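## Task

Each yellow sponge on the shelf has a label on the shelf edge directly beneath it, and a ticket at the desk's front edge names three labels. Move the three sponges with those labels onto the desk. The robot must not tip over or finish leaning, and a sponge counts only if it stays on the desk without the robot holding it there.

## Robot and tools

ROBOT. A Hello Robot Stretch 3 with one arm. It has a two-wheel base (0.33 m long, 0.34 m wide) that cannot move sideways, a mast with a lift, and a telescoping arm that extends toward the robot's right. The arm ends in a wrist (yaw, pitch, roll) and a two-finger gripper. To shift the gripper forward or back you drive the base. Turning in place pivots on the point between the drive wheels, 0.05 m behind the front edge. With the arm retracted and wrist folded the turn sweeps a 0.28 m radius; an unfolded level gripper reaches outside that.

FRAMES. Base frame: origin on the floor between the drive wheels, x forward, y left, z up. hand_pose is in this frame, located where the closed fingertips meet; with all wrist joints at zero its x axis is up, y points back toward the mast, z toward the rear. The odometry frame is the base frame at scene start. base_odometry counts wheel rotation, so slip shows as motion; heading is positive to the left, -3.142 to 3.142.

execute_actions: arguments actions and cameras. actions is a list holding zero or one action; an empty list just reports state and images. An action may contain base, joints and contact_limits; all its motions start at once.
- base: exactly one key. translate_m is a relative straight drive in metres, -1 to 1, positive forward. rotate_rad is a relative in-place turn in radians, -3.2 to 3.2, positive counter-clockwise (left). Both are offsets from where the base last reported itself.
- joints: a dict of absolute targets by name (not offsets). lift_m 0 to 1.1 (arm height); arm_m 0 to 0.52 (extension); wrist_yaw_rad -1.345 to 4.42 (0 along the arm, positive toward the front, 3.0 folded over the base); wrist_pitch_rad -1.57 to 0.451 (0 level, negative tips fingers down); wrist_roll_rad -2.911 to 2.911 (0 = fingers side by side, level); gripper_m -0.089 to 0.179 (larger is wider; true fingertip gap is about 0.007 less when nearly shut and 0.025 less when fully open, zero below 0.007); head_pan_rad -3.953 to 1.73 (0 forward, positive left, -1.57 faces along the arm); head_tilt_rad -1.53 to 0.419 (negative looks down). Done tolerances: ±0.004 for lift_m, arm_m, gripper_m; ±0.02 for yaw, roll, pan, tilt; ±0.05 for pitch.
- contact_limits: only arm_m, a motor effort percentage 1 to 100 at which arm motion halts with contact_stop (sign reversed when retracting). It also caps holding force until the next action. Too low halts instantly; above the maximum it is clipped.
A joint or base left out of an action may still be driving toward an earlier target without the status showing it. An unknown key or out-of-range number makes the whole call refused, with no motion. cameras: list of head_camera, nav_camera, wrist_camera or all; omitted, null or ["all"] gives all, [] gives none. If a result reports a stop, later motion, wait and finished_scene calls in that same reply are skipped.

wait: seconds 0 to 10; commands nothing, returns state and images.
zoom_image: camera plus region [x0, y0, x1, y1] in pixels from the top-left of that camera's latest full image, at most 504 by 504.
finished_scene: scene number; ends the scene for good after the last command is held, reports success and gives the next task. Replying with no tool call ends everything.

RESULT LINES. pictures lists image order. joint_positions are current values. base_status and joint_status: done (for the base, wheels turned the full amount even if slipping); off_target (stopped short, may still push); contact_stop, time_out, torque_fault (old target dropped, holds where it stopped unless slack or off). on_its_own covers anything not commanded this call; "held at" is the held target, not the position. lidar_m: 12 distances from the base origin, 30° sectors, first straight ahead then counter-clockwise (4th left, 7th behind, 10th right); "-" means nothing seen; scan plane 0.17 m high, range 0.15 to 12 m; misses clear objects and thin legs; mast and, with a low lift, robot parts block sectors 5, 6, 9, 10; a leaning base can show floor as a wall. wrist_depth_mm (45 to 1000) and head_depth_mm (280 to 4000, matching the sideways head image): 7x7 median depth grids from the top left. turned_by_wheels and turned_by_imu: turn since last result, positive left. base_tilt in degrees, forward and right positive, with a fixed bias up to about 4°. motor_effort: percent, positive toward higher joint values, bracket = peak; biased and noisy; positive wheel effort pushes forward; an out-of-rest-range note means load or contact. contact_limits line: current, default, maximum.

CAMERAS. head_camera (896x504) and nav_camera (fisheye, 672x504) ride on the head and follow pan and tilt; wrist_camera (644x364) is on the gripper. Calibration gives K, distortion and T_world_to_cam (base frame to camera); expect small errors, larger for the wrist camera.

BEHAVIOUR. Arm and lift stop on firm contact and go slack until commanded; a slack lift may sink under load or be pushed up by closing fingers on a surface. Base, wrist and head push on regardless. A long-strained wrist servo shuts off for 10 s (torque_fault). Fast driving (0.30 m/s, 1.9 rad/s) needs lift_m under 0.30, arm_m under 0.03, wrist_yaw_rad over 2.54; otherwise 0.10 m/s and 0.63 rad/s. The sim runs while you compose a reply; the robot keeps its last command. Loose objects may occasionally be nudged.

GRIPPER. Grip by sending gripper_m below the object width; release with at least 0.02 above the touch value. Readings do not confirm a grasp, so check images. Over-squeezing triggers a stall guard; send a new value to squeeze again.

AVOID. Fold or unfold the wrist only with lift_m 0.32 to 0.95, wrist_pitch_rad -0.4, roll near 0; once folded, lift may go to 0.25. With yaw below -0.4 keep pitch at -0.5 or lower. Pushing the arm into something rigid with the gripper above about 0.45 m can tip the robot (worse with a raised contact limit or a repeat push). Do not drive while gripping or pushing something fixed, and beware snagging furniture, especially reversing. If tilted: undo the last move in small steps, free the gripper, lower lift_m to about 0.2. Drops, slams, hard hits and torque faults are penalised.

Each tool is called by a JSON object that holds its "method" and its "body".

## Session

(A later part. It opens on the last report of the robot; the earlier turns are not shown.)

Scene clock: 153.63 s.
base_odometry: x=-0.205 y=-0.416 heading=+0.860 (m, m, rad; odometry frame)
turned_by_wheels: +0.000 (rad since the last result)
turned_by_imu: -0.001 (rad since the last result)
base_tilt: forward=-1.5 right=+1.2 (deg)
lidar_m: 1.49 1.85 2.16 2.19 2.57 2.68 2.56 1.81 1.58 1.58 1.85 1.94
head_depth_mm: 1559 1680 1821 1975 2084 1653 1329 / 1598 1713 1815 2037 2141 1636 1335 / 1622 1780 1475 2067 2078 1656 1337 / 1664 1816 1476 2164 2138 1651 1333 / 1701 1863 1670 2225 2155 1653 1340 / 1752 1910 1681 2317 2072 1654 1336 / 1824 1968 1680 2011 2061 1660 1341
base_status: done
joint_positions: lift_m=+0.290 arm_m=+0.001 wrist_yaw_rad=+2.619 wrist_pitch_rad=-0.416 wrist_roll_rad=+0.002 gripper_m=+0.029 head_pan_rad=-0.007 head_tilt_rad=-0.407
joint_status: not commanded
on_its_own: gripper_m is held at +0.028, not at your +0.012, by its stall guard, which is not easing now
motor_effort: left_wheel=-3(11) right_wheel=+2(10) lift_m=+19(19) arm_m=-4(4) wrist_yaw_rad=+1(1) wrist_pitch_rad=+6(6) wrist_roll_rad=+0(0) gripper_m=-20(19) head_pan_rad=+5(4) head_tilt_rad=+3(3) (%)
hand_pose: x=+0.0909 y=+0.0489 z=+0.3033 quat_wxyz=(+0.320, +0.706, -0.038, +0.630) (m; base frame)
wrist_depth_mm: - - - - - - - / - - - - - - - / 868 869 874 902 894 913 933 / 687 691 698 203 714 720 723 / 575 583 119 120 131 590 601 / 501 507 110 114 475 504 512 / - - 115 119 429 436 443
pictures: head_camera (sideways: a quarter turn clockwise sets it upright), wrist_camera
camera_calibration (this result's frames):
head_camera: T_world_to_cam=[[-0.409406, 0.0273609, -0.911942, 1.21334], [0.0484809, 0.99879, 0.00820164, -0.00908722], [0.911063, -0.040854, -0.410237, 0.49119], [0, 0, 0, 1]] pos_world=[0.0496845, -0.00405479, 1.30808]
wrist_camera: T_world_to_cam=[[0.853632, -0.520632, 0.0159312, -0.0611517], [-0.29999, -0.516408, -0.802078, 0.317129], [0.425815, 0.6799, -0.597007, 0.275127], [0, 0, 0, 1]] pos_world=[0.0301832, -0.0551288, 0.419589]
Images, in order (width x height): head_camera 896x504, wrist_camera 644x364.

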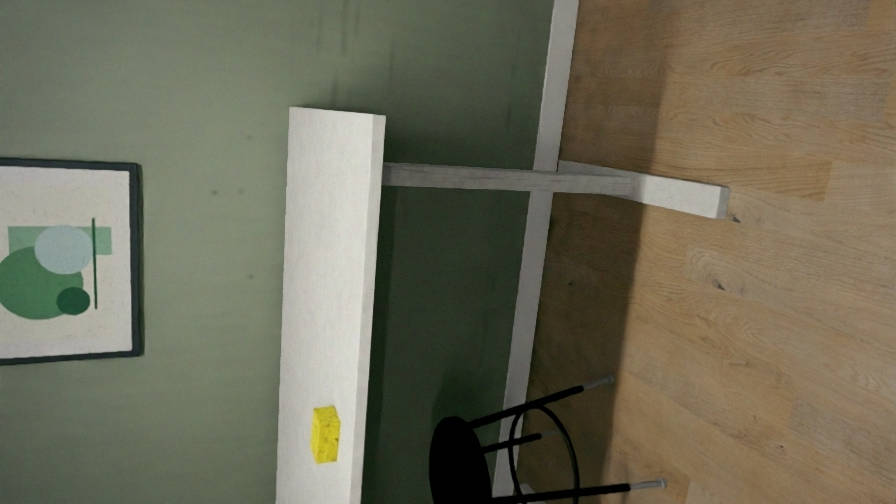

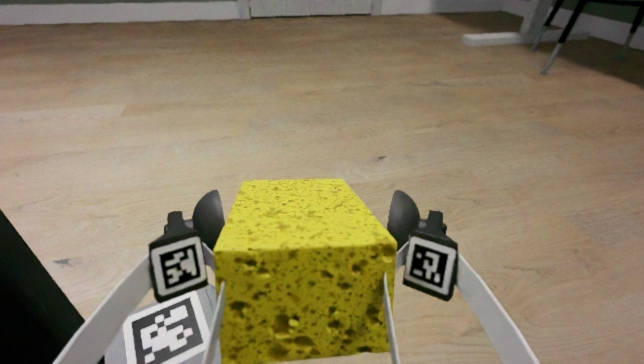

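{"method": "execute_actions", "body": {"actions": [{"base": {"translate_m": 0.55}}], "cameras": []}}

{"method": "execute_actions", "body": {"actions": [{"base": {"rotate_rad": 1.70}, "joints": {"lift_m": 0.592, "wrist_yaw_rad": 0.0, "head_pan_rad": -1.57, "head_tilt_rad": -0.6}}], "cameras": []}}

{"method": "execute_actions", "body": {"actions": [{"joints": {"lift_m": 0.892, "wrist_pitch_rad": 0.0, "arm_m": 0.08}}], "cameras": ["head_camera", "wrist_camera"]}}

Scene clock: 157.37 s.
base_odometry: x=+0.154 y=+0.000 heading=+0.860 (m, m, rad; odometry frame)
turned_by_wheels: +0.000 (rad since the last result)
turned_by_imu: +0.000 (rad since the last result)
base_tilt: forward=-1.5 right=+1.2 (deg)
lidar_m: 0.95 1.08 2.01 2.02 2.39 3.16 3.10 1.99 1.74 1.74 1.61 0.95
head_depth_mm: 1121 1204 1291 827 1565 1631 1332 / 1137 1237 1315 831 1094 1582 1330 / 1156 1264 1330 833 1668 1598 1296 / 1188 1306 1376 837 1721 1649 1337 / 1218 1338 1409 837 1781 1650 1336 / 1255 1378 1448 836 1851 1661 1334 / 1307 1410 1497 841 1843 1611 1335
base_status: done
joint_positions: lift_m=+0.290 arm_m=+0.001 wrist_yaw_rad=+2.619 wrist_pitch_rad=-0.416 wrist_roll_rad=+0.002 gripper_m=+0.029 head_pan_rad=-0.007 head_tilt_rad=-0.407
joint_status: not commanded
on_its_own: gripper_m is held at +0.028, not at your +0.012, by its stall guard, which is not easing now
motor_effort: left_wheel=-4(10) right_wheel=+2(11) lift_m=+19(19) arm_m=-4(4) wrist_yaw_rad=+1(1) wrist_pitch_rad=+6(6) wrist_roll_rad=+0(0) gripper_m=-20(19) head_pan_rad=+5(4) head_tilt_rad=+3(3) (%)
hand_pose: x=+0.0909 y=+0.0489 z=+0.3033 quat_wxyz=(+0.320, +0.706, -0.038, +0.630) (m; base frame)
wrist_depth_mm: - - - - - - - / - - - - - - - / 868 865 883 882 899 917 916 / 687 686 703 203 711 710 722 / 572 575 119 120 131 585 606 / 503 507 110 114 469 503 511 / - - 115 119 426 438 440
pictures: none
No camera images: the call's "cameras" was empty. Leave "cameras" out to get every camera's image.

Scene clock: 160.97 s.
base_odometry: x=+0.154 y=+0.000 heading=+2.560 (m, m, rad; odometry frame)
turned_by_wheels: +1.700 (rad since the last result)
turned_by_imu: +1.717 (rad since the last result)
base_tilt: forward=-1.4 right=+1.2 (deg)
lidar_m: 2.04 2.61 3.13 2.78 1.86 1.73 1.76 1.51 0.95 1.15 1.08 2.01
head_depth_mm: 1126 1210 826 1069 1675 1422 1199 / 1172 1253 826 1649 1680 1381 1198 / 1219 1294 825 1732 1744 1428 1198 / 1272 1348 827 1838 1731 1422 649 / 1324 1366 827 1947 1734 1418 1202 / 1381 1366 830 1653 1688 1418 1200 / 1455 1367 864 1318 1691 1421 1199
base_status: done
joint_positions: lift_m=+0.592 arm_m=+0.001 wrist_yaw_rad=+0.001 wrist_pitch_rad=-0.416 wrist_roll_rad=+0.002 gripper_m=+0.029 head_pan_rad=-1.563 head_tilt_rad=-0.593
joint_status: all done
on_its_own: gripper_m is held at +0.028, not at your +0.012, by its stall guard, which is not easing now
motor_effort: left_wheel=-5(15) right_wheel=+2(10) lift_m=+24(27) arm_m=-4(4) wrist_yaw_rad=-1(1) wrist_pitch_rad=+6(6) wrist_roll_rad=+0(0) gripper_m=-20(19) head_pan_rad=-6(53) head_tilt_rad=-3(19) (%)
hand_pose: x=-0.0213 y=-0.3704 z=+0.6049 quat_wxyz=(+0.692, +0.147, -0.692, -0.146) (m; base frame)
wrist_depth_mm: - 781 - - - 954 875 / - - - - - - 961 / - - - - - - - / - - - 204 - - - / 968 990 120 120 131 - - / 834 839 110 114 768 874 874 / 727 734 117 119 715 762 764
pictures: none
No camera images: the call's "cameras" was empty. Leave "cameras" out to get every camera's image.

Scene clock: 164.53 s.
base_odometry: x=+0.154 y=+0.000 heading=+2.560 (m, m, rad; odometry frame)
turned_by_wheels: +0.000 (rad since the last result)
turned_by_imu: +0.001 (rad since the last result)
base_tilt: forward=-1.5 right=+1.2 (deg)
lidar_m: 2.04 2.62 3.13 2.79 1.87 1.73 1.76 1.51 0.95 1.15 1.08 2.01
head_depth_mm: 1133 1214 827 1062 - - 1175 / 1182 1252 825 1643 - - 1178 / 1225 1297 827 1177 - - 1199 / 1264 1346 827 520 - 1425 1200 / 1323 1375 824 1980 1696 1427 1201 / 1377 1373 829 1662 1685 1421 1200 / 1448 1366 863 1324 1686 1413 1201
base_status: not commanded
joint_positions: lift_m=+0.892 arm_m=+0.080 wrist_yaw_rad=+0.001 wrist_pitch_rad=-0.025 wrist_roll_rad=+0.002 gripper_m=+0.029 head_pan_rad=-1.563 head_tilt_rad=-0.593
joint_status: all done
on_its_own: gripper_m is held at +0.028, not at your +0.012, by its stall guard, which is not easing now
motor_effort: left_wheel=-4(4) right_wheel=+3(2) lift_m=+24(24) arm_m=+5(7) wrist_yaw_rad=+1(0) wrist_pitch_rad=+9(9) wrist_roll_rad=+0(0) gripper_m=-20(19) head_pan_rad=-4(4) head_tilt_rad=-3(2) (%)
hand_pose: x=-0.0213 y=-0.4802 z=+1.0002 quat_wxyz=(+0.707, +0.009, -0.707, -0.009) (m; base frame)
wrist_depth_mm: - - - - - 908 842 / - - - - - 944 853 / - - - - - 928 882 / 578 507 451 204 463 469 470 / - - 120 120 131 292 292 / - 891 111 114 - - 958 / - - 116 119 - - -
pictures: head_camera (sideways: a quarter turn clockwise sets it upright), wrist_camera
camera_calibration (this result's frames):
head_camera: T_world_to_cam=[[0.0200693, 0.570896, -0.820777, 1.09182], [0.999403, -0.0345608, 0.000397973, -0.00472731], [-0.0281396, -0.820295, -0.571249, 0.706419], [0, 0, 0, 1]] pos_world=[0.00269066, -0.04401, 1.29969]
wrist_camera: T_world_to_cam=[[-0.999587, 0.0282635, 0.00520551, -0.0170583], [0.00191865, 0.246358, -0.969177, 1.10902], [-0.0286748, -0.968767, -0.24631, -0.0535324], [0, 0, 0, 1]] pos_world=[-0.0207141, -0.324594, 1.06174]
Images, in order (width x height): head_camera 896x504, wrist_camera 644x364.

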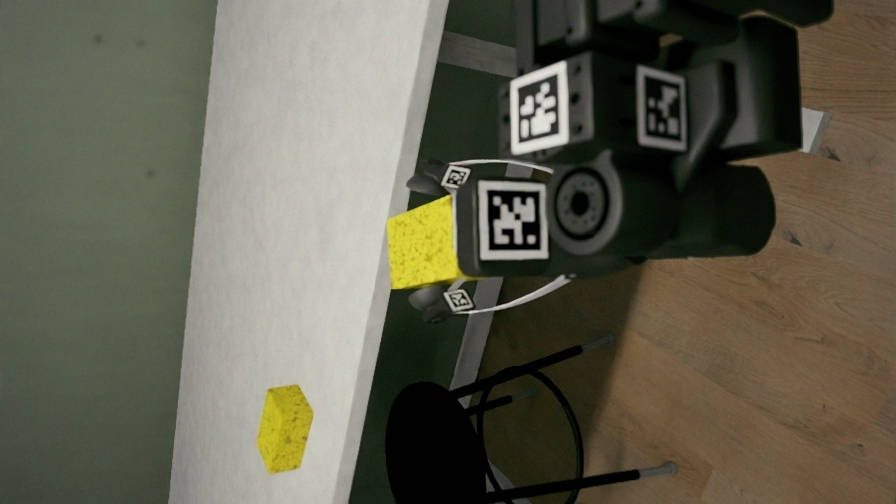

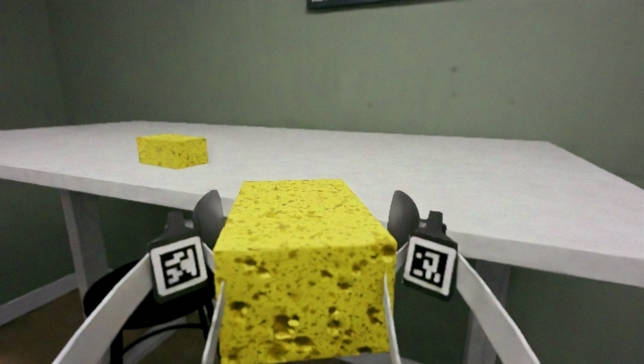

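{"method": "execute_actions", "body": {"actions": [{"joints": {"arm_m": 0.41, "lift_m": 0.886}, "contact_limits": {"arm_m": 20}}], "cameras": []}}

{"method": "execute_actions", "body": {"actions": [{"joints": {"lift_m": 0.872}}], "cameras": ["wrist_camera", "head_camera"]}}

Scene clock: 168.27 s.
base_odometry: x=+0.154 y=+0.000 heading=+2.560 (m, m, rad; odometry frame)
turned_by_wheels: +0.000 (rad since the last result)
turned_by_imu: +0.001 (rad since the last result)
base_tilt: forward=-1.5 right=+1.2 (deg)
lidar_m: 2.04 2.62 3.15 2.78 1.87 1.73 1.76 1.52 0.95 1.15 1.08 2.01
head_depth_mm: 1130 1206 826 671 - 1386 1200 / 1176 1246 928 1720 1682 1382 1203 / 1218 1292 - 1755 1730 1422 1203 / 1270 1344 - 1864 1733 1423 1204 / 1328 1368 826 1956 1740 1422 1203 / 1381 1367 829 1706 1688 1414 1204 / 1439 1371 864 1316 1687 1423 1201
base_status: not commanded
joint_positions: lift_m=+0.886 arm_m=+0.410 wrist_yaw_rad=+0.000 wrist_pitch_rad=-0.024 wrist_roll_rad=+0.002 gripper_m=+0.029 head_pan_rad=-1.563 head_tilt_rad=-0.593
joint_status: all done
on_its_own: gripper_m is held at +0.028, not at your +0.012, by its stall guard, which is not easing now
motor_effort: left_wheel=-4(4) right_wheel=+3(3) lift_m=+19(22) arm_m=+6(4) wrist_yaw_rad=+1(1) wrist_pitch_rad=+9(9) wrist_roll_rad=+0(0) gripper_m=-20(20) head_pan_rad=-5(4) head_tilt_rad=-3(3) (%)
contact_limits: arm_m 20 (drawing in: default 29, maximum 48; extending or still: default 42, maximum 68)
hand_pose: x=-0.0214 y=-0.8102 z=+0.9945 quat_wxyz=(+0.707, +0.009, -0.707, -0.009) (m; base frame)
wrist_depth_mm: - - 908 804 730 661 609 / - - 943 830 743 680 626 / 993 - 932 844 777 700 640 / 417 419 423 203 433 439 443 / 240 265 120 121 131 273 273 / 193 193 111 114 177 198 199 / 159 152 116 119 149 155 156
pictures: none
No camera images: the call's "cameras" was empty. Leave "cameras" out to get every camera's image.

Scene clock: 168.97 s.
base_odometry: x=+0.154 y=+0.000 heading=+2.560 (m, m, rad; odometry frame)
turned_by_wheels: +0.000 (rad since the last result)
turned_by_imu: +0.000 (rad since the last result)
base_tilt: forward=-1.5 right=+1.2 (deg)
lidar_m: 2.04 2.61 3.15 2.77 1.87 1.73 1.76 1.52 0.95 1.15 1.08 2.01
head_depth_mm: 1128 1215 825 674 - 1389 1183 / 1177 1251 931 - 1690 1387 1206 / 1219 1295 - 1771 1730 1425 1199 / 1265 1348 - 1849 1737 1419 1201 / 1327 1368 825 1932 1739 1425 1203 / 1384 1367 827 1654 1690 1416 1195 / 1449 1377 862 1318 1697 1414 1201
base_status: not commanded
joint_positions: lift_m=+0.879 arm_m=+0.410 wrist_yaw_rad=+0.000 wrist_pitch_rad=+0.010 wrist_roll_rad=-0.002 gripper_m=+0.029 head_pan_rad=-1.563 head_tilt_rad=-0.593
joint_status: lift_m contact_stop (moved -0.007 of -0.014)
on_its_own: gripper_m is held at +0.028, not at your +0.012, by its stall guard, which is not easing now; lift_m is slack since a contact_stop, until your next command for it (your +0.872 is given up)
motor_effort: left_wheel=-3(3) right_wheel=+2(2) lift_m=+21(22) arm_m=+5(6) wrist_yaw_rad=+0(0) wrist_pitch_rad=-3(9) wrist_roll_rad=+2(2) gripper_m=-19(19) head_pan_rad=-6(5) head_tilt_rad=-3(3) (%)
hand_pose: x=-0.0214 y=-0.8111 z=+0.9961 quat_wxyz=(+0.708, -0.003, -0.706, +0.003) (m; base frame)
wrist_depth_mm: - - 918 812 724 664 610 / - - 954 844 757 686 631 / - - 967 859 778 705 645 / 470 476 474 204 491 500 509 / 241 282 120 120 131 292 294 / 199 199 111 114 182 206 206 / 162 155 117 119 151 159 160
pictures: head_camera (sideways: a quarter turn clockwise sets it upright), wrist_camera
camera_calibration (this result's frames):
head_camera: T_world_to_cam=[[0.0201444, 0.570916, -0.820762, 1.0918], [0.999398, -0.0346926, 0.000396819, -0.00472578], [-0.0282478, -0.820275, -0.571271, 0.706449], [0, 0, 0, 1]] pos_world=[0.00268485, -0.0440095, 1.29969]
wrist_camera: T_world_to_cam=[[-0.999547, 0.0290536, 0.00785665, -0.00983463], [-0.00150013, 0.212626, -0.977133, 1.16711], [-0.0300597, -0.976702, -0.212486, -0.415273], [0, 0, 0, 1]] pos_world=[-0.0205624, -0.65347, 1.05226]
Images, in order (width x height): head_camera 896x504, wrist_camera 644x364.

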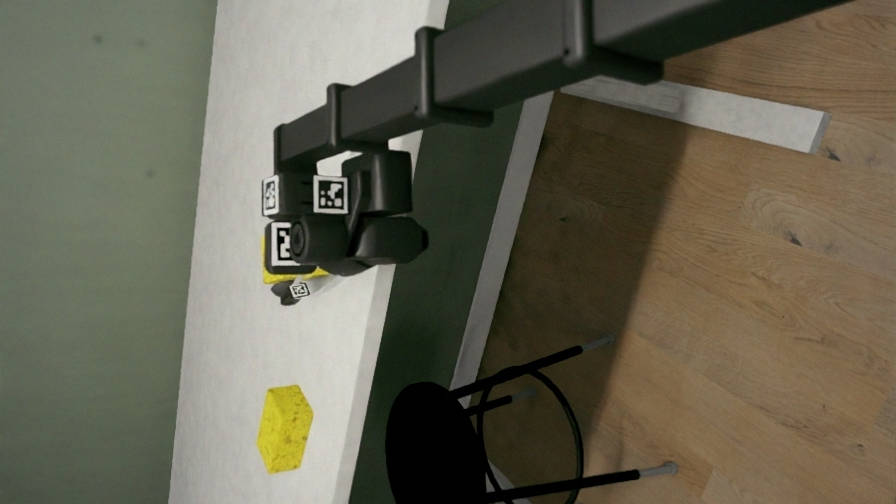

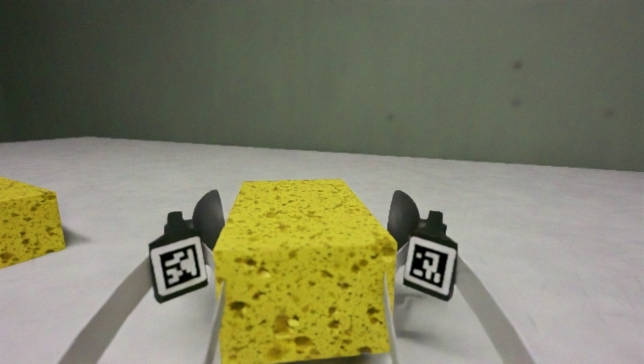

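{"method": "execute_actions", "body": {"actions": [{"joints": {"lift_m": 0.904}}], "cameras": []}}

{"method": "execute_actions", "body": {"actions": [{"joints": {"wrist_pitch_rad": -0.11}}], "cameras": ["wrist_camera"]}}

Scene clock: 170.17 s.
base_odometry: x=+0.154 y=+0.000 heading=+2.560 (m, m, rad; odometry frame)
turned_by_wheels: +0.000 (rad since the last result)
turned_by_imu: +0.000 (rad since the last result)
base_tilt: forward=-1.4 right=+1.3 (deg)
lidar_m: 2.04 2.62 3.15 2.78 1.86 1.73 1.76 1.52 0.95 1.15 1.08 2.01
head_depth_mm: 1130 1213 826 - - 1381 1201 / 1177 1245 - 1716 1681 1381 1201 / 1218 1306 - 1736 1739 1420 1199 / 1270 1360 - 1850 1741 1423 1201 / 1323 1365 823 1947 1742 1426 1197 / 1384 1369 831 1711 1684 1424 1202 / 1449 1371 864 1321 1679 1421 1201
base_status: not commanded
joint_positions: lift_m=+0.904 arm_m=+0.410 wrist_yaw_rad=+0.000 wrist_pitch_rad=-0.017 wrist_roll_rad=-0.002 gripper_m=+0.029 head_pan_rad=-1.563 head_tilt_rad=-0.593
joint_status: all done
on_its_own: gripper_m is held at +0.028, not at your +0.012, by its stall guard, which is not easing now
motor_effort: left_wheel=-3(3) right_wheel=+2(2) lift_m=+24(25) arm_m=+5(5) wrist_yaw_rad=+1(0) wrist_pitch_rad=+6(7) wrist_roll_rad=+2(2) gripper_m=-20(20) head_pan_rad=-5(5) head_tilt_rad=-2(2) (%)
hand_pose: x=-0.0214 y=-0.8105 z=+1.0142 quat_wxyz=(+0.708, +0.006, -0.706, -0.006) (m; base frame)
wrist_depth_mm: - - 920 804 723 661 604 / - - 936 836 747 683 621 / - - 968 859 774 706 641 / 498 500 511 204 522 533 537 / 245 314 120 120 131 326 328 / 228 227 111 114 210 236 237 / 187 179 117 119 175 183 185
pictures: none
No camera images: the call's "cameras" was empty. Leave "cameras" out to get every camera's image.

Scene clock: 170.93 s.
base_odometry: x=+0.154 y=+0.000 heading=+2.560 (m, m, rad; odometry frame)
turned_by_wheels: +0.000 (rad since the last result)
turned_by_imu: +0.000 (rad since the last result)
base_tilt: forward=-1.4 right=+1.2 (deg)
lidar_m: 2.04 2.63 3.15 2.77 1.86 1.73 1.76 1.52 0.95 1.15 1.08 2.01
head_depth_mm: 1126 1213 827 - - 1384 1196 / 1179 1256 - 1707 1681 1382 1196 / 1222 1303 - 1750 1748 1422 1200 / 1265 1343 - 1846 1737 1423 1203 / 1325 1370 824 1955 1743 1422 1197 / 1378 1364 832 1692 1684 1419 1202 / 1449 1370 864 1316 1687 1426 1207
base_status: not commanded
joint_positions: lift_m=+0.904 arm_m=+0.410 wrist_yaw_rad=+0.000 wrist_pitch_rad=-0.126 wrist_roll_rad=-0.002 gripper_m=+0.029 head_pan_rad=-1.563 head_tilt_rad=-0.593
joint_status: all done
on_its_own: gripper_m is held at +0.028, not at your +0.012, by its stall guard, which is not easing now
motor_effort: left_wheel=-4(3) right_wheel=+2(2) lift_m=+24(24) arm_m=+5(4) wrist_yaw_rad=+0(0) wrist_pitch_rad=+6(6) wrist_roll_rad=+2(2) gripper_m=-20(20) head_pan_rad=-4(4) head_tilt_rad=-3(3) (%)
hand_pose: x=-0.0214 y=-0.8059 z=+0.9864 quat_wxyz=(+0.707, +0.045, -0.705, -0.045) (m; base frame)
wrist_depth_mm: - - 891 787 716 650 598 / - - 943 830 746 677 620 / 536 547 561 575 582 598 619 / 247 324 326 205 334 341 345 / 227 231 120 120 131 239 240 / 177 178 110 114 167 184 185 / 150 145 117 119 143 148 150
pictures: wrist_camera
camera_calibration (this result's frames):
wrist_camera: T_world_to_cam=[[-0.999544, 0.0278098, 0.0117514, -0.0147801], [-0.00149068, 0.343303, -0.939224, 1.22443], [-0.0301539, -0.938813, -0.343105, -0.252808], [0, 0, 0, 1]] pos_world=[-0.0205713, -0.657278, 1.06345]
Images, in order (width x height): wrist_camera 644x364.

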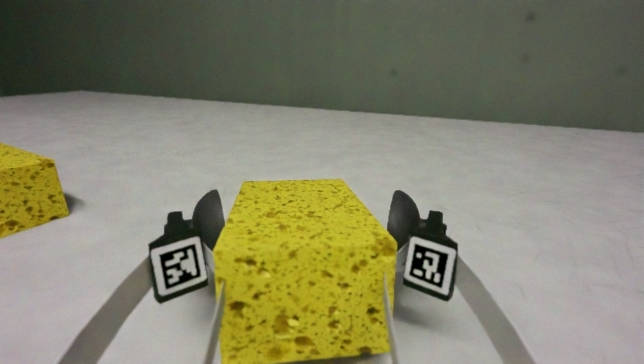

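{"method": "execute_actions", "body": {"actions": [{"joints": {"gripper_m": 0.12}}], "cameras": []}}

{"method": "execute_actions", "body": {"actions": [{"joints": {"arm_m": 0.17}}], "cameras": ["wrist_camera", "head_camera"]}}

Scene clock: 172.40 s.
base_odometry: x=+0.154 y=+0.000 heading=+2.560 (m, m, rad; odometry frame)
turned_by_wheels: +0.000 (rad since the last result)
turned_by_imu: +0.000 (rad since the last result)
base_tilt: forward=-1.4 right=+1.3 (deg)
lidar_m: 2.03 2.62 3.14 2.78 1.87 1.73 1.76 1.51 0.95 1.15 1.08 2.02
head_depth_mm: 1135 1213 824 - - 1385 1200 / 1172 1258 - 1711 1672 1391 1199 / 1219 1306 - 1729 1754 1416 1200 / 1267 1345 - 1854 1744 1418 1206 / 1322 1366 822 1961 1746 1421 1201 / 1378 1364 826 1715 1688 1428 1198 / 1442 1365 867 1318 1679 1419 1201
base_status: not commanded
joint_positions: lift_m=+0.904 arm_m=+0.410 wrist_yaw_rad=+0.000 wrist_pitch_rad=-0.126 wrist_roll_rad=-0.002 gripper_m=+0.120 head_pan_rad=-1.563 head_tilt_rad=-0.593
joint_status: all done
motor_effort: left_wheel=-4(4) right_wheel=+2(2) lift_m=+24(24) arm_m=+5(5) wrist_yaw_rad=+0(0) wrist_pitch_rad=+6(6) wrist_roll_rad=+2(2) gripper_m=+0(81) head_pan_rad=-5(4) head_tilt_rad=-3(3) (%)
hand_pose: x=-0.0214 y=-0.8059 z=+0.9864 quat_wxyz=(+0.707, +0.045, -0.705, -0.045) (m; base frame)
wrist_depth_mm: - - 884 791 709 652 605 / - - 945 821 749 676 619 / 541 549 560 573 585 601 617 / 246 324 329 308 338 342 345 / 229 244 161 144 235 239 240 / 185 170 115 115 167 184 185 / - 145 116 119 143 149 150
pictures: none
No camera images: the call's "cameras" was empty. Leave "cameras" out to get every camera's image.

Scene clock: 175.40 s.
base_odometry: x=+0.154 y=+0.000 heading=+2.560 (m, m, rad; odometry frame)
turned_by_wheels: +0.000 (rad since the last result)
turned_by_imu: +0.001 (rad since the last result)
base_tilt: forward=-1.5 right=+1.2 (deg)
lidar_m: 2.04 2.62 3.12 2.78 1.86 1.73 1.76 1.52 0.95 1.15 1.08 2.01
head_depth_mm: 1129 1210 825 - - 1391 1202 / 1178 1251 826 - - 1391 1201 / 1222 1289 826 - - 1431 1205 / 1274 1350 783 - 1685 1416 1204 / 1312 1364 825 1980 1734 1420 1200 / 1379 1364 828 1696 1686 1422 1201 / 1438 1367 864 1320 1690 1424 1200
base_status: not commanded
joint_positions: lift_m=+0.904 arm_m=+0.170 wrist_yaw_rad=+0.000 wrist_pitch_rad=-0.126 wrist_roll_rad=-0.002 gripper_m=+0.120 head_pan_rad=-1.563 head_tilt_rad=-0.593
joint_status: all done
motor_effort: left_wheel=-3(4) right_wheel=+2(2) lift_m=+24(24) arm_m=-4(5) wrist_yaw_rad=+0(0) wrist_pitch_rad=+6(6) wrist_roll_rad=+2(2) gripper_m=+0(0) head_pan_rad=-4(4) head_tilt_rad=-3(3) (%)
hand_pose: x=-0.0214 y=-0.5665 z=+0.9864 quat_wxyz=(+0.707, +0.045, -0.705, -0.045) (m; base frame)
wrist_depth_mm: - - - - 908 820 770 / - - - - 963 866 793 / 541 446 560 416 595 600 724 / 398 352 330 336 340 343 347 / - - - 268 246 240 242 / - 780 - - - 213 202 / - - - - - 638 986
pictures: head_camera (sideways: a quarter turn clockwise sets it upright), wrist_camera
camera_calibration (this result's frames):
head_camera: T_world_to_cam=[[0.0201443, 0.570916, -0.820761, 1.0918], [0.999398, -0.0346924, 0.000396812, -0.00472577], [-0.0282476, -0.820275, -0.571271, 0.706449], [0, 0, 0, 1]] pos_world=[0.00268486, -0.0440095, 1.29969]
wrist_camera: T_world_to_cam=[[-0.999544, 0.0278505, 0.0116838, -0.0213555], [-0.00141236, 0.343328, -0.939215, 1.14225], [-0.030169, -0.938803, -0.343132, -0.0280451], [0, 0, 0, 1]] pos_world=[-0.0205786, -0.4179, 1.06344]
Images, in order (width x height): head_camera 896x504, wrist_camera 644x364.

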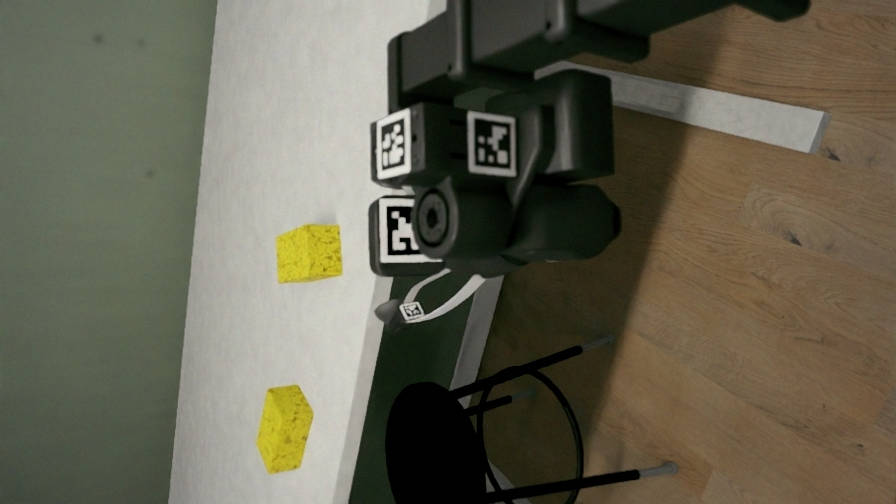

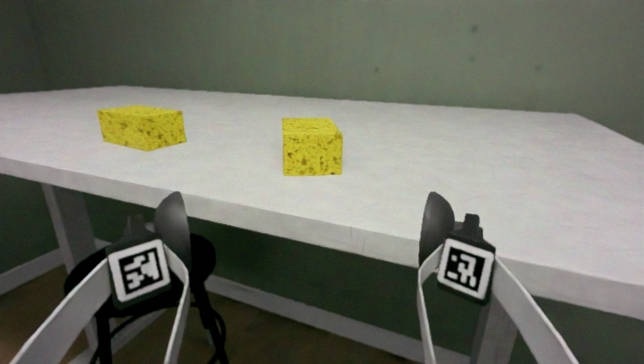

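{"method": "execute_actions", "body": {"actions": [{"base": {"rotate_rad": 1.487}, "joints": {"arm_m": 0.0, "lift_m": 0.60, "wrist_yaw_rad": 2.62, "wrist_pitch_rad": -0.4, "gripper_m": 0.08, "head_pan_rad": 0.0, "head_tilt_rad": -0.45}}], "cameras": []}}

{"method": "execute_actions", "body": {"actions": [{"base": {"translate_m": 1.0}, "joints": {"lift_m": 0.29}}], "cameras": ["head_camera"]}}

{"method": "execute_actions", "body": {"actions": [{"base": {"translate_m": 0.8}}], "cameras": ["head_camera"]}}

Scene clock: 179.23 s.
base_odometry: x=+0.154 y=+0.000 heading=-2.236 (m, m, rad; odometry frame)
turned_by_wheels: +1.487 (rad since the last result)
turned_by_imu: +1.503 (rad since the last result)
base_tilt: forward=-1.5 right=+1.3 (deg)
lidar_m: 3.09 1.93 1.73 1.74 1.57 0.95 1.41 1.08 2.01 2.02 2.46 3.14
head_depth_mm: 2728 2943 3270 2810 2005 1574 1286 / 2816 3071 3346 2783 2003 1578 1288 / 2892 3109 3362 2800 2030 1566 1296 / 2999 3228 3478 2801 2013 1577 1293 / 3088 3319 3618 2775 2016 1574 1292 / 3073 3247 3436 2805 2026 1574 1291 / 2611 2715 2823 2724 2008 1584 1298
base_status: done
joint_positions: lift_m=+0.600 arm_m=+0.001 wrist_yaw_rad=+2.618 wrist_pitch_rad=-0.414 wrist_roll_rad=+0.000 gripper_m=+0.080 head_pan_rad=-0.007 head_tilt_rad=-0.458
joint_status: all done
motor_effort: left_wheel=-4(10) right_wheel=+3(8) lift_m=+19(27) arm_m=-4(3) wrist_yaw_rad=+1(3) wrist_pitch_rad=+5(5) wrist_roll_rad=+1(2) gripper_m=+0(81) head_pan_rad=+4(53) head_tilt_rad=+4(14) (%)
hand_pose: x=+0.0911 y=+0.0490 z=+0.6138 quat_wxyz=(+0.320, +0.706, -0.038, +0.631) (m; base frame)
wrist_depth_mm: - - - - - - - / - - - - - - - / - - - - - - - / - - - - - - - / 980 998 - - - - - / 883 855 840 863 842 874 881 / - 753 742 753 757 766 775
pictures: none
No camera images: the call's "cameras" was empty. Leave "cameras" out to get every camera's image.

Scene clock: 186.30 s.
base_odometry: x=-0.463 y=-0.786 heading=-2.236 (m, m, rad; odometry frame)
turned_by_wheels: +0.000 (rad since the last result)
turned_by_imu: -0.001 (rad since the last result)
base_tilt: forward=-1.6 right=+1.3 (deg)
lidar_m: 2.13 1.57 1.41 1.41 1.70 2.36 1.93 2.29 2.36 2.37 2.47 2.35
head_depth_mm: 1960 2121 2317 2481 2027 1580 1287 / 2003 2147 2349 2573 2016 1577 1283 / 2065 2230 2363 2563 2023 1579 1287 / 2119 2293 2425 2591 2011 1578 1291 / 2195 2322 2476 2622 2034 1583 1293 / 2248 2438 2710 2708 2043 1587 1295 / 2121 2195 2311 2395 2026 1582 1291
base_status: done
joint_positions: lift_m=+0.290 arm_m=+0.001 wrist_yaw_rad=+2.619 wrist_pitch_rad=-0.414 wrist_roll_rad=+0.000 gripper_m=+0.080 head_pan_rad=-0.007 head_tilt_rad=-0.457
joint_status: all done
motor_effort: left_wheel=-3(10) right_wheel=+2(11) lift_m=+19(22) arm_m=-4(4) wrist_yaw_rad=+1(2) wrist_pitch_rad=+5(6) wrist_roll_rad=+1(1) gripper_m=+0(0) head_pan_rad=+5(4) head_tilt_rad=+3(3) (%)
hand_pose: x=+0.0910 y=+0.0490 z=+0.3036 quat_wxyz=(+0.320, +0.706, -0.038, +0.631) (m; base frame)
wrist_depth_mm: - - - - - - - / - - - - - - - / 868 865 884 900 903 913 917 / 697 694 707 713 714 714 737 / 574 576 586 587 598 596 595 / 505 504 495 499 489 501 509 / - - 428 432 440 442 444
pictures: head_camera (sideways: a quarter turn clockwise sets it upright)
camera_calibration (this result's frames):
head_camera: T_world_to_cam=[[-0.454069, 0.0276828, -0.890536, 1.18569], [0.0488633, 0.998787, 0.00613328, -0.00639632], [0.889625, -0.0407296, -0.454871, 0.549401], [0, 0, 0, 1]] pos_world=[0.0499357, -0.00405773, 1.30584]
Images, in order (width x height): head_camera 896x504.

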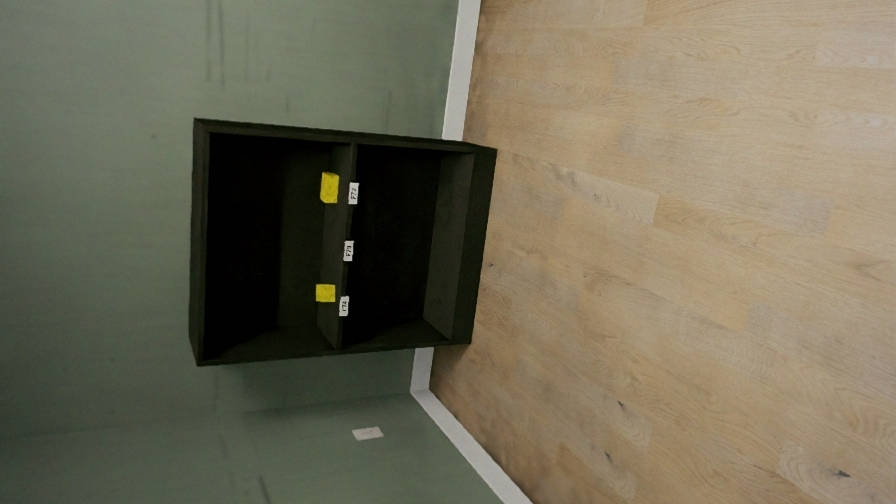

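Scene clock: 190.87 s.
base_odometry: x=-0.957 y=-1.415 heading=-2.236 (m, m, rad; odometry frame)
turned_by_wheels: +0.000 (rad since the last result)
turned_by_imu: -0.001 (rad since the last result)
base_tilt: forward=-1.5 right=+1.3 (deg)
lidar_m: 1.53 1.29 1.15 1.16 1.39 2.64 2.71 2.90 2.62 2.32 1.85 1.35
head_depth_mm: 1328 1418 1529 1697 1860 1563 1294 / 1359 1456 1570 1641 1828 1578 1291 / 1394 1510 1623 1733 1849 1576 1290 / 1433 1523 1669 1768 1858 1574 1294 / 1480 1586 1708 1835 1875 1584 1292 / 1523 1661 1645 2026 1951 1584 1291 / 1568 1713 1857 1961 1947 1572 1296
base_status: done
joint_positions: lift_m=+0.290 arm_m=+0.001 wrist_yaw_rad=+2.619 wrist_pitch_rad=-0.414 wrist_roll_rad=+0.000 gripper_m=+0.080 head_pan_rad=-0.007 head_tilt_rad=-0.457
joint_status: not commanded
motor_effort: left_wheel=-3(9) right_wheel=+2(11) lift_m=+19(19) arm_m=-3(4) wrist_yaw_rad=+1(2) wrist_pitch_rad=+6(6) wrist_roll_rad=+1(1) gripper_m=+0(0) head_pan_rad=+4(4) head_tilt_rad=+3(4) (%)
hand_pose: x=+0.0910 y=+0.0490 z=+0.3036 quat_wxyz=(+0.320, +0.706, -0.038, +0.631) (m; base frame)
wrist_depth_mm: 981 - - - - - - / - - - - - - - / 862 872 883 898 904 917 924 / 694 686 701 712 713 726 730 / 565 571 585 582 597 593 605 / 506 504 494 500 485 510 510 / - - 431 430 437 443 444
pictures: head_camera (sideways: a quarter turn clockwise sets it upright)
camera_calibration (this result's frames):
head_camera: T_world_to_cam=[[-0.453972, 0.0276736, -0.890586, 1.18575], [0.0488438, 0.998788, 0.00613789, -0.0064022], [0.889676, -0.0407131, -0.454773, 0.549273], [0, 0, 0, 1]] pos_world=[0.0499353, -0.0040569, 1.30585]
Images, in order (width x height): head_camera 896x504.

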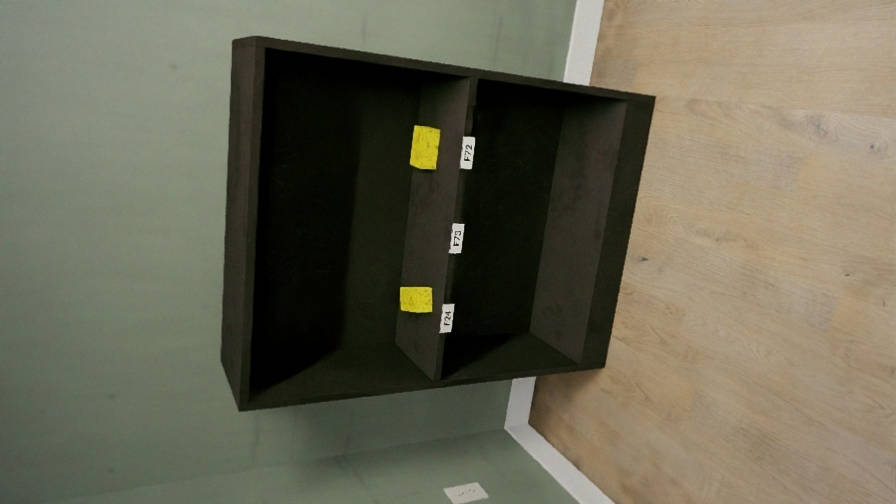

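{"method": "execute_actions", "body": {"actions": [{"base": {"translate_m": 0.80}}], "cameras": []}}

{"method": "execute_actions", "body": {"actions": [{"base": {"rotate_rad": 1.68}, "joints": {"lift_m": 0.505, "wrist_yaw_rad": 0.0, "head_pan_rad": -1.57, "head_tilt_rad": -0.75}}], "cameras": []}}

{"method": "execute_actions", "body": {"actions": [{"joints": {"wrist_pitch_rad": 0.0, "gripper_m": 0.14, "arm_m": 0.15}}], "cameras": ["head_camera", "wrist_camera"]}}

Scene clock: 195.67 s.
base_odometry: x=-1.452 y=-2.044 heading=-2.237 (m, m, rad; odometry frame)
turned_by_wheels: +0.000 (rad since the last result)
turned_by_imu: -0.001 (rad since the last result)
base_tilt: forward=-1.5 right=+1.2 (deg)
lidar_m: 0.86 0.76 0.89 0.89 1.07 2.03 3.51 3.22 2.44 1.62 1.01 0.66
head_depth_mm: 698 753 793 857 951 864 1129 / 715 778 816 883 985 870 1194 / 737 804 835 914 1004 873 1197 / 758 826 839 948 1033 929 1193 / 782 855 839 981 1070 903 1194 / 803 883 842 984 1036 965 1156 / 828 915 961 814 876 1450 1266
base_status: done
joint_positions: lift_m=+0.290 arm_m=+0.001 wrist_yaw_rad=+2.619 wrist_pitch_rad=-0.414 wrist_roll_rad=+0.000 gripper_m=+0.080 head_pan_rad=-0.007 head_tilt_rad=-0.457
joint_status: not commanded
motor_effort: left_wheel=-4(9) right_wheel=+2(11) lift_m=+19(19) arm_m=-4(4) wrist_yaw_rad=+1(1) wrist_pitch_rad=+6(5) wrist_roll_rad=+1(1) gripper_m=+0(0) head_pan_rad=+4(4) head_tilt_rad=+2(3) (%)
hand_pose: x=+0.0909 y=+0.0490 z=+0.3036 quat_wxyz=(+0.320, +0.706, -0.038, +0.631) (m; base frame)
wrist_depth_mm: 758 804 843 874 917 960 599 / 822 874 910 974 - - 672 / 852 869 878 891 907 833 710 / 681 694 701 710 706 691 579 / 571 577 577 584 599 589 550 / 506 507 495 495 484 509 505 / - - 434 436 436 439 440
pictures: none
No camera images: the call's "cameras" was empty. Leave "cameras" out to get every camera's image.

Scene clock: 199.23 s.
base_odometry: x=-1.451 y=-2.044 heading=-0.557 (m, m, rad; odometry frame)
turned_by_wheels: +1.680 (rad since the last result)
turned_by_imu: +1.696 (rad since the last result)
base_tilt: forward=-1.5 right=+1.2 (deg)
lidar_m: 0.91 1.17 2.65 3.50 3.08 2.43 1.41 0.66 0.79 0.76 0.76 0.89
head_depth_mm: 717 599 884 981 890 1211 1137 / 744 631 928 1014 1318 1231 1161 / 763 632 973 1021 1350 1252 1159 / 796 667 1028 984 1388 1284 1116 / 816 892 1034 1037 1346 1301 1138 / 881 740 857 1029 1486 1302 1136 / 952 1074 1281 1455 1494 1308 1130
base_status: done
joint_positions: lift_m=+0.505 arm_m=+0.001 wrist_yaw_rad=+0.001 wrist_pitch_rad=-0.415 wrist_roll_rad=+0.000 gripper_m=+0.080 head_pan_rad=-1.563 head_tilt_rad=-0.741
joint_status: all done
motor_effort: left_wheel=-4(13) right_wheel=+2(10) lift_m=+24(25) arm_m=-4(4) wrist_yaw_rad=+0(0) wrist_pitch_rad=+6(6) wrist_roll_rad=+1(1) gripper_m=-1(0) head_pan_rad=-6(53) head_tilt_rad=-4(23) (%)
hand_pose: x=-0.0213 y=-0.3706 z=+0.5182 quat_wxyz=(+0.692, +0.146, -0.692, -0.146) (m; base frame)
wrist_depth_mm: 677 751 518 371 326 303 281 / 695 828 621 682 603 548 495 / 733 886 661 754 661 587 533 / 764 963 727 829 728 646 580 / 764 869 741 748 755 705 626 / 733 743 698 652 624 651 624 / 656 650 645 652 590 558 564
pictures: none
No camera images: the call's "cameras" was empty. Leave "cameras" out to get every camera's image.

Scene clock: 201.60 s.
base_odometry: x=-1.451 y=-2.044 heading=-0.557 (m, m, rad; odometry frame)
turned_by_wheels: +0.000 (rad since the last result)
turned_by_imu: +0.000 (rad since the last result)
base_tilt: forward=-1.5 right=+1.2 (deg)
lidar_m: 0.91 1.17 2.65 3.51 3.06 2.44 1.41 0.65 0.79 0.76 0.76 0.89
head_depth_mm: 718 599 887 982 886 1213 1142 / 744 631 925 1013 1317 1238 1158 / 762 632 972 1017 1352 - 1122 / 795 667 1034 985 1400 1284 1139 / 817 894 1039 1038 1348 1308 1134 / 880 739 859 1028 1498 1306 1131 / 949 1068 1294 1458 1504 1306 1136
base_status: not commanded
joint_positions: lift_m=+0.505 arm_m=+0.150 wrist_yaw_rad=+0.000 wrist_pitch_rad=-0.023 wrist_roll_rad=+0.000 gripper_m=+0.140 head_pan_rad=-1.563 head_tilt_rad=-0.741
joint_status: all done
motor_effort: left_wheel=-4(3) right_wheel=+2(2) lift_m=+24(24) arm_m=+6(6) wrist_yaw_rad=+1(0) wrist_pitch_rad=+9(8) wrist_roll_rad=+1(1) gripper_m=+0(84) head_pan_rad=-5(6) head_tilt_rad=-4(4) (%)
hand_pose: x=-0.0213 y=-0.5503 z=+0.6135 quat_wxyz=(+0.707, +0.009, -0.707, -0.008) (m; base frame)
wrist_depth_mm: 598 359 491 487 438 397 368 / 614 367 506 508 451 414 375 / 634 372 518 515 474 424 389 / 653 356 389 320 397 403 386 / 660 441 295 266 246 269 250 / 647 417 561 589 528 211 195 / 713 455 578 624 546 486 430
pictures: head_camera (sideways: a quarter turn clockwise sets it upright), wrist_camera
camera_calibration (this result's frames):
head_camera: T_world_to_cam=[[0.0191839, 0.685754, -0.727581, 0.97035], [0.999399, -0.0341716, -0.00585627, 0.00341452], [-0.0288785, -0.727031, -0.685997, 0.855692], [0, 0, 0, 1]] pos_world=[0.00268358, -0.0431895, 1.29303]
wrist_camera: T_world_to_cam=[[-0.999569, 0.0285064, 0.00694577, -0.0140709], [0.000256771, 0.245221, -0.969467, 0.751026], [-0.0293392, -0.969048, -0.245123, -0.217524], [0, 0, 0, 1]] pos_world=[-0.0206396, -0.394557, 0.674873]
Images, in order (width x height): head_camera 896x504, wrist_camera 644x364.

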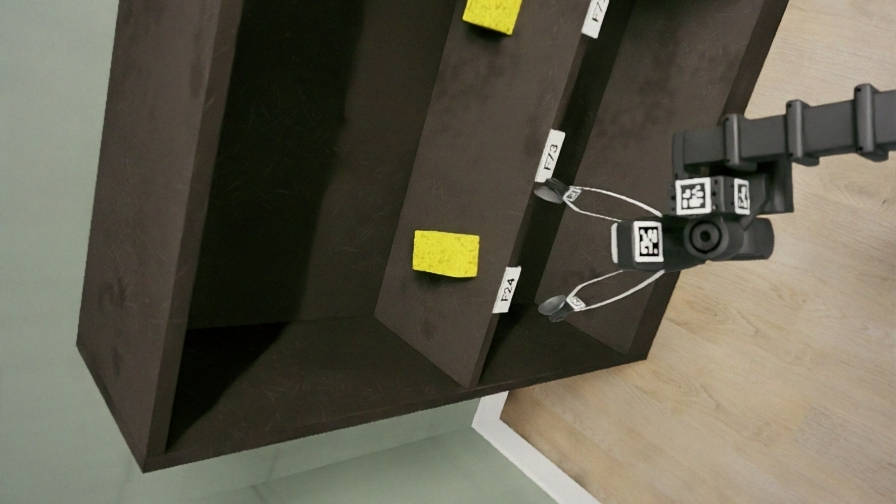

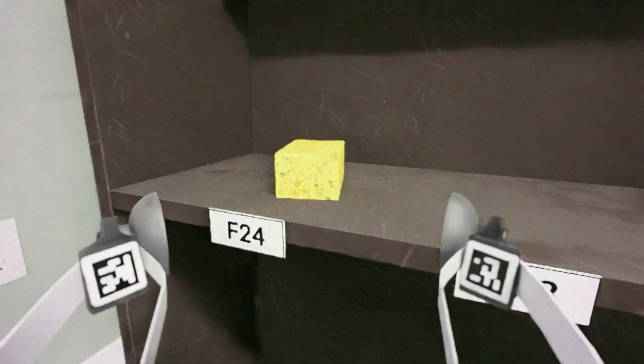

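{"method": "execute_actions", "body": {"actions": [{"joints": {"lift_m": 0.50, "arm_m": 0.35}, "contact_limits": {"arm_m": 20}}], "cameras": ["wrist_camera"]}}

{"method": "execute_actions", "body": {"actions": [{"joints": {"gripper_m": 0.025}}], "cameras": ["wrist_camera"]}}

Scene clock: 204.40 s.
base_odometry: x=-1.451 y=-2.044 heading=-0.557 (m, m, rad; odometry frame)
turned_by_wheels: +0.000 (rad since the last result)
turned_by_imu: +0.000 (rad since the last result)
base_tilt: forward=-1.4 right=+1.3 (deg)
lidar_m: 0.91 1.17 2.65 3.53 3.08 2.44 1.41 0.66 0.79 0.76 0.76 0.89
head_depth_mm: 719 600 883 983 887 1203 1134 / 744 631 928 1017 1319 1228 1152 / 760 634 976 1019 1320 1252 1137 / 796 668 1029 993 1346 1277 1139 / 814 895 1034 1047 1344 1300 1139 / 877 739 858 1029 1485 1305 1134 / 954 1072 1284 1469 1492 1295 1135
base_status: not commanded
joint_positions: lift_m=+0.500 arm_m=+0.350 wrist_yaw_rad=+0.000 wrist_pitch_rad=-0.023 wrist_roll_rad=+0.000 gripper_m=+0.140 head_pan_rad=-1.563 head_tilt_rad=-0.741
joint_status: all done
motor_effort: left_wheel=-5(4) right_wheel=+2(2) lift_m=+19(23) arm_m=+5(7) wrist_yaw_rad=+0(1) wrist_pitch_rad=+8(9) wrist_roll_rad=+1(1) gripper_m=+0(1) head_pan_rad=-5(5) head_tilt_rad=-4(4) (%)
contact_limits: arm_m 20 (drawing in: default 29, maximum 48; extending or still: default 42, maximum 68)
hand_pose: x=-0.0214 y=-0.7503 z=+0.6089 quat_wxyz=(+0.707, +0.008, -0.707, -0.008) (m; base frame)
wrist_depth_mm: 222 274 334 304 275 249 229 / 225 278 343 316 283 256 235 / 227 283 356 326 292 264 242 / 231 286 346 193 302 273 249 / 223 246 129 120 233 253 237 / 175 158 128 123 169 160 172 / 128 131 130 126 132 133 135
pictures: wrist_camera
camera_calibration (this result's frames):
wrist_camera: T_world_to_cam=[[-0.999564, 0.0286949, 0.0069296, -0.00823328], [0.000302235, 0.24468, -0.969604, 0.79535], [-0.0295182, -0.969179, -0.244582, -0.412898], [0, 0, 0, 1]] pos_world=[-0.0206581, -0.594543, 0.670244]
Images, in order (width x height): wrist_camera 644x364.

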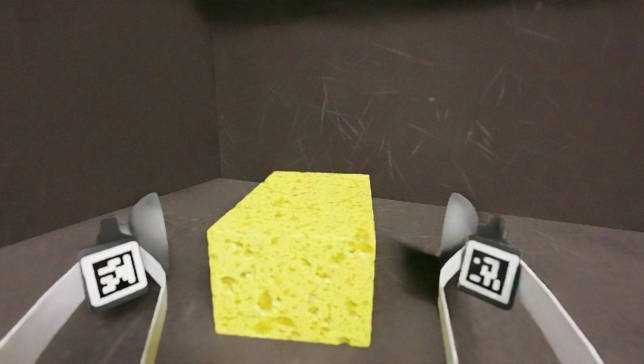

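Scene clock: 206.03 s.
base_odometry: x=-1.451 y=-2.044 heading=-0.557 (m, m, rad; odometry frame)
turned_by_wheels: +0.000 (rad since the last result)
turned_by_imu: +0.000 (rad since the last result)
base_tilt: forward=-1.4 right=+1.3 (deg)
lidar_m: 0.91 1.17 2.66 3.52 3.07 2.44 1.40 0.66 0.79 0.76 0.76 0.89
head_depth_mm: 719 599 885 983 890 1206 1136 / 745 631 930 1016 1317 1231 1148 / 764 632 978 1019 1323 1252 1137 / 796 668 1033 1015 1348 1285 1142 / 816 893 1031 1040 1348 1304 1137 / 874 741 855 1030 1500 1309 1135 / 949 1069 1289 1464 1492 1302 1134
base_status: not commanded
joint_positions: lift_m=+0.500 arm_m=+0.350 wrist_yaw_rad=+0.000 wrist_pitch_rad=-0.023 wrist_roll_rad=+0.000 gripper_m=+0.026 head_pan_rad=-1.563 head_tilt_rad=-0.741
joint_status: all done
motor_effort: left_wheel=-3(5) right_wheel=+3(3) lift_m=+19(19) arm_m=+6(6) wrist_yaw_rad=+0(0) wrist_pitch_rad=+9(8) wrist_roll_rad=+1(1) gripper_m=-17(89) head_pan_rad=-5(5) head_tilt_rad=-4(4) (%)
hand_pose: x=-0.0214 y=-0.7503 z=+0.6089 quat_wxyz=(+0.707, +0.008, -0.707, -0.008) (m; base frame)
wrist_depth_mm: 222 273 333 303 274 249 228 / 225 279 346 313 282 256 235 / 227 282 358 327 293 264 242 / 231 289 363 192 299 273 249 / 221 228 128 125 225 235 236 / 166 166 133 127 156 171 171 / 131 131 131 130 133 133 134
pictures: wrist_camera
camera_calibration (this result's frames):
wrist_camera: T_world_to_cam=[[-0.999564, 0.0286946, 0.00692916, -0.00823315], [0.000302599, 0.24468, -0.969604, 0.79535], [-0.0295179, -0.969179, -0.244582, -0.412898], [0, 0, 0, 1]] pos_world=[-0.0206581, -0.594543, 0.670244]
Images, in order (width x height): wrist_camera 644x364.

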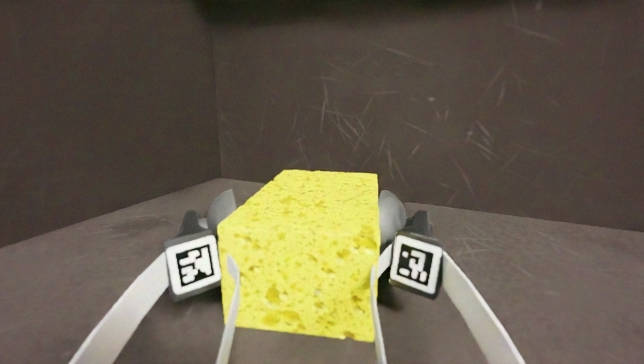

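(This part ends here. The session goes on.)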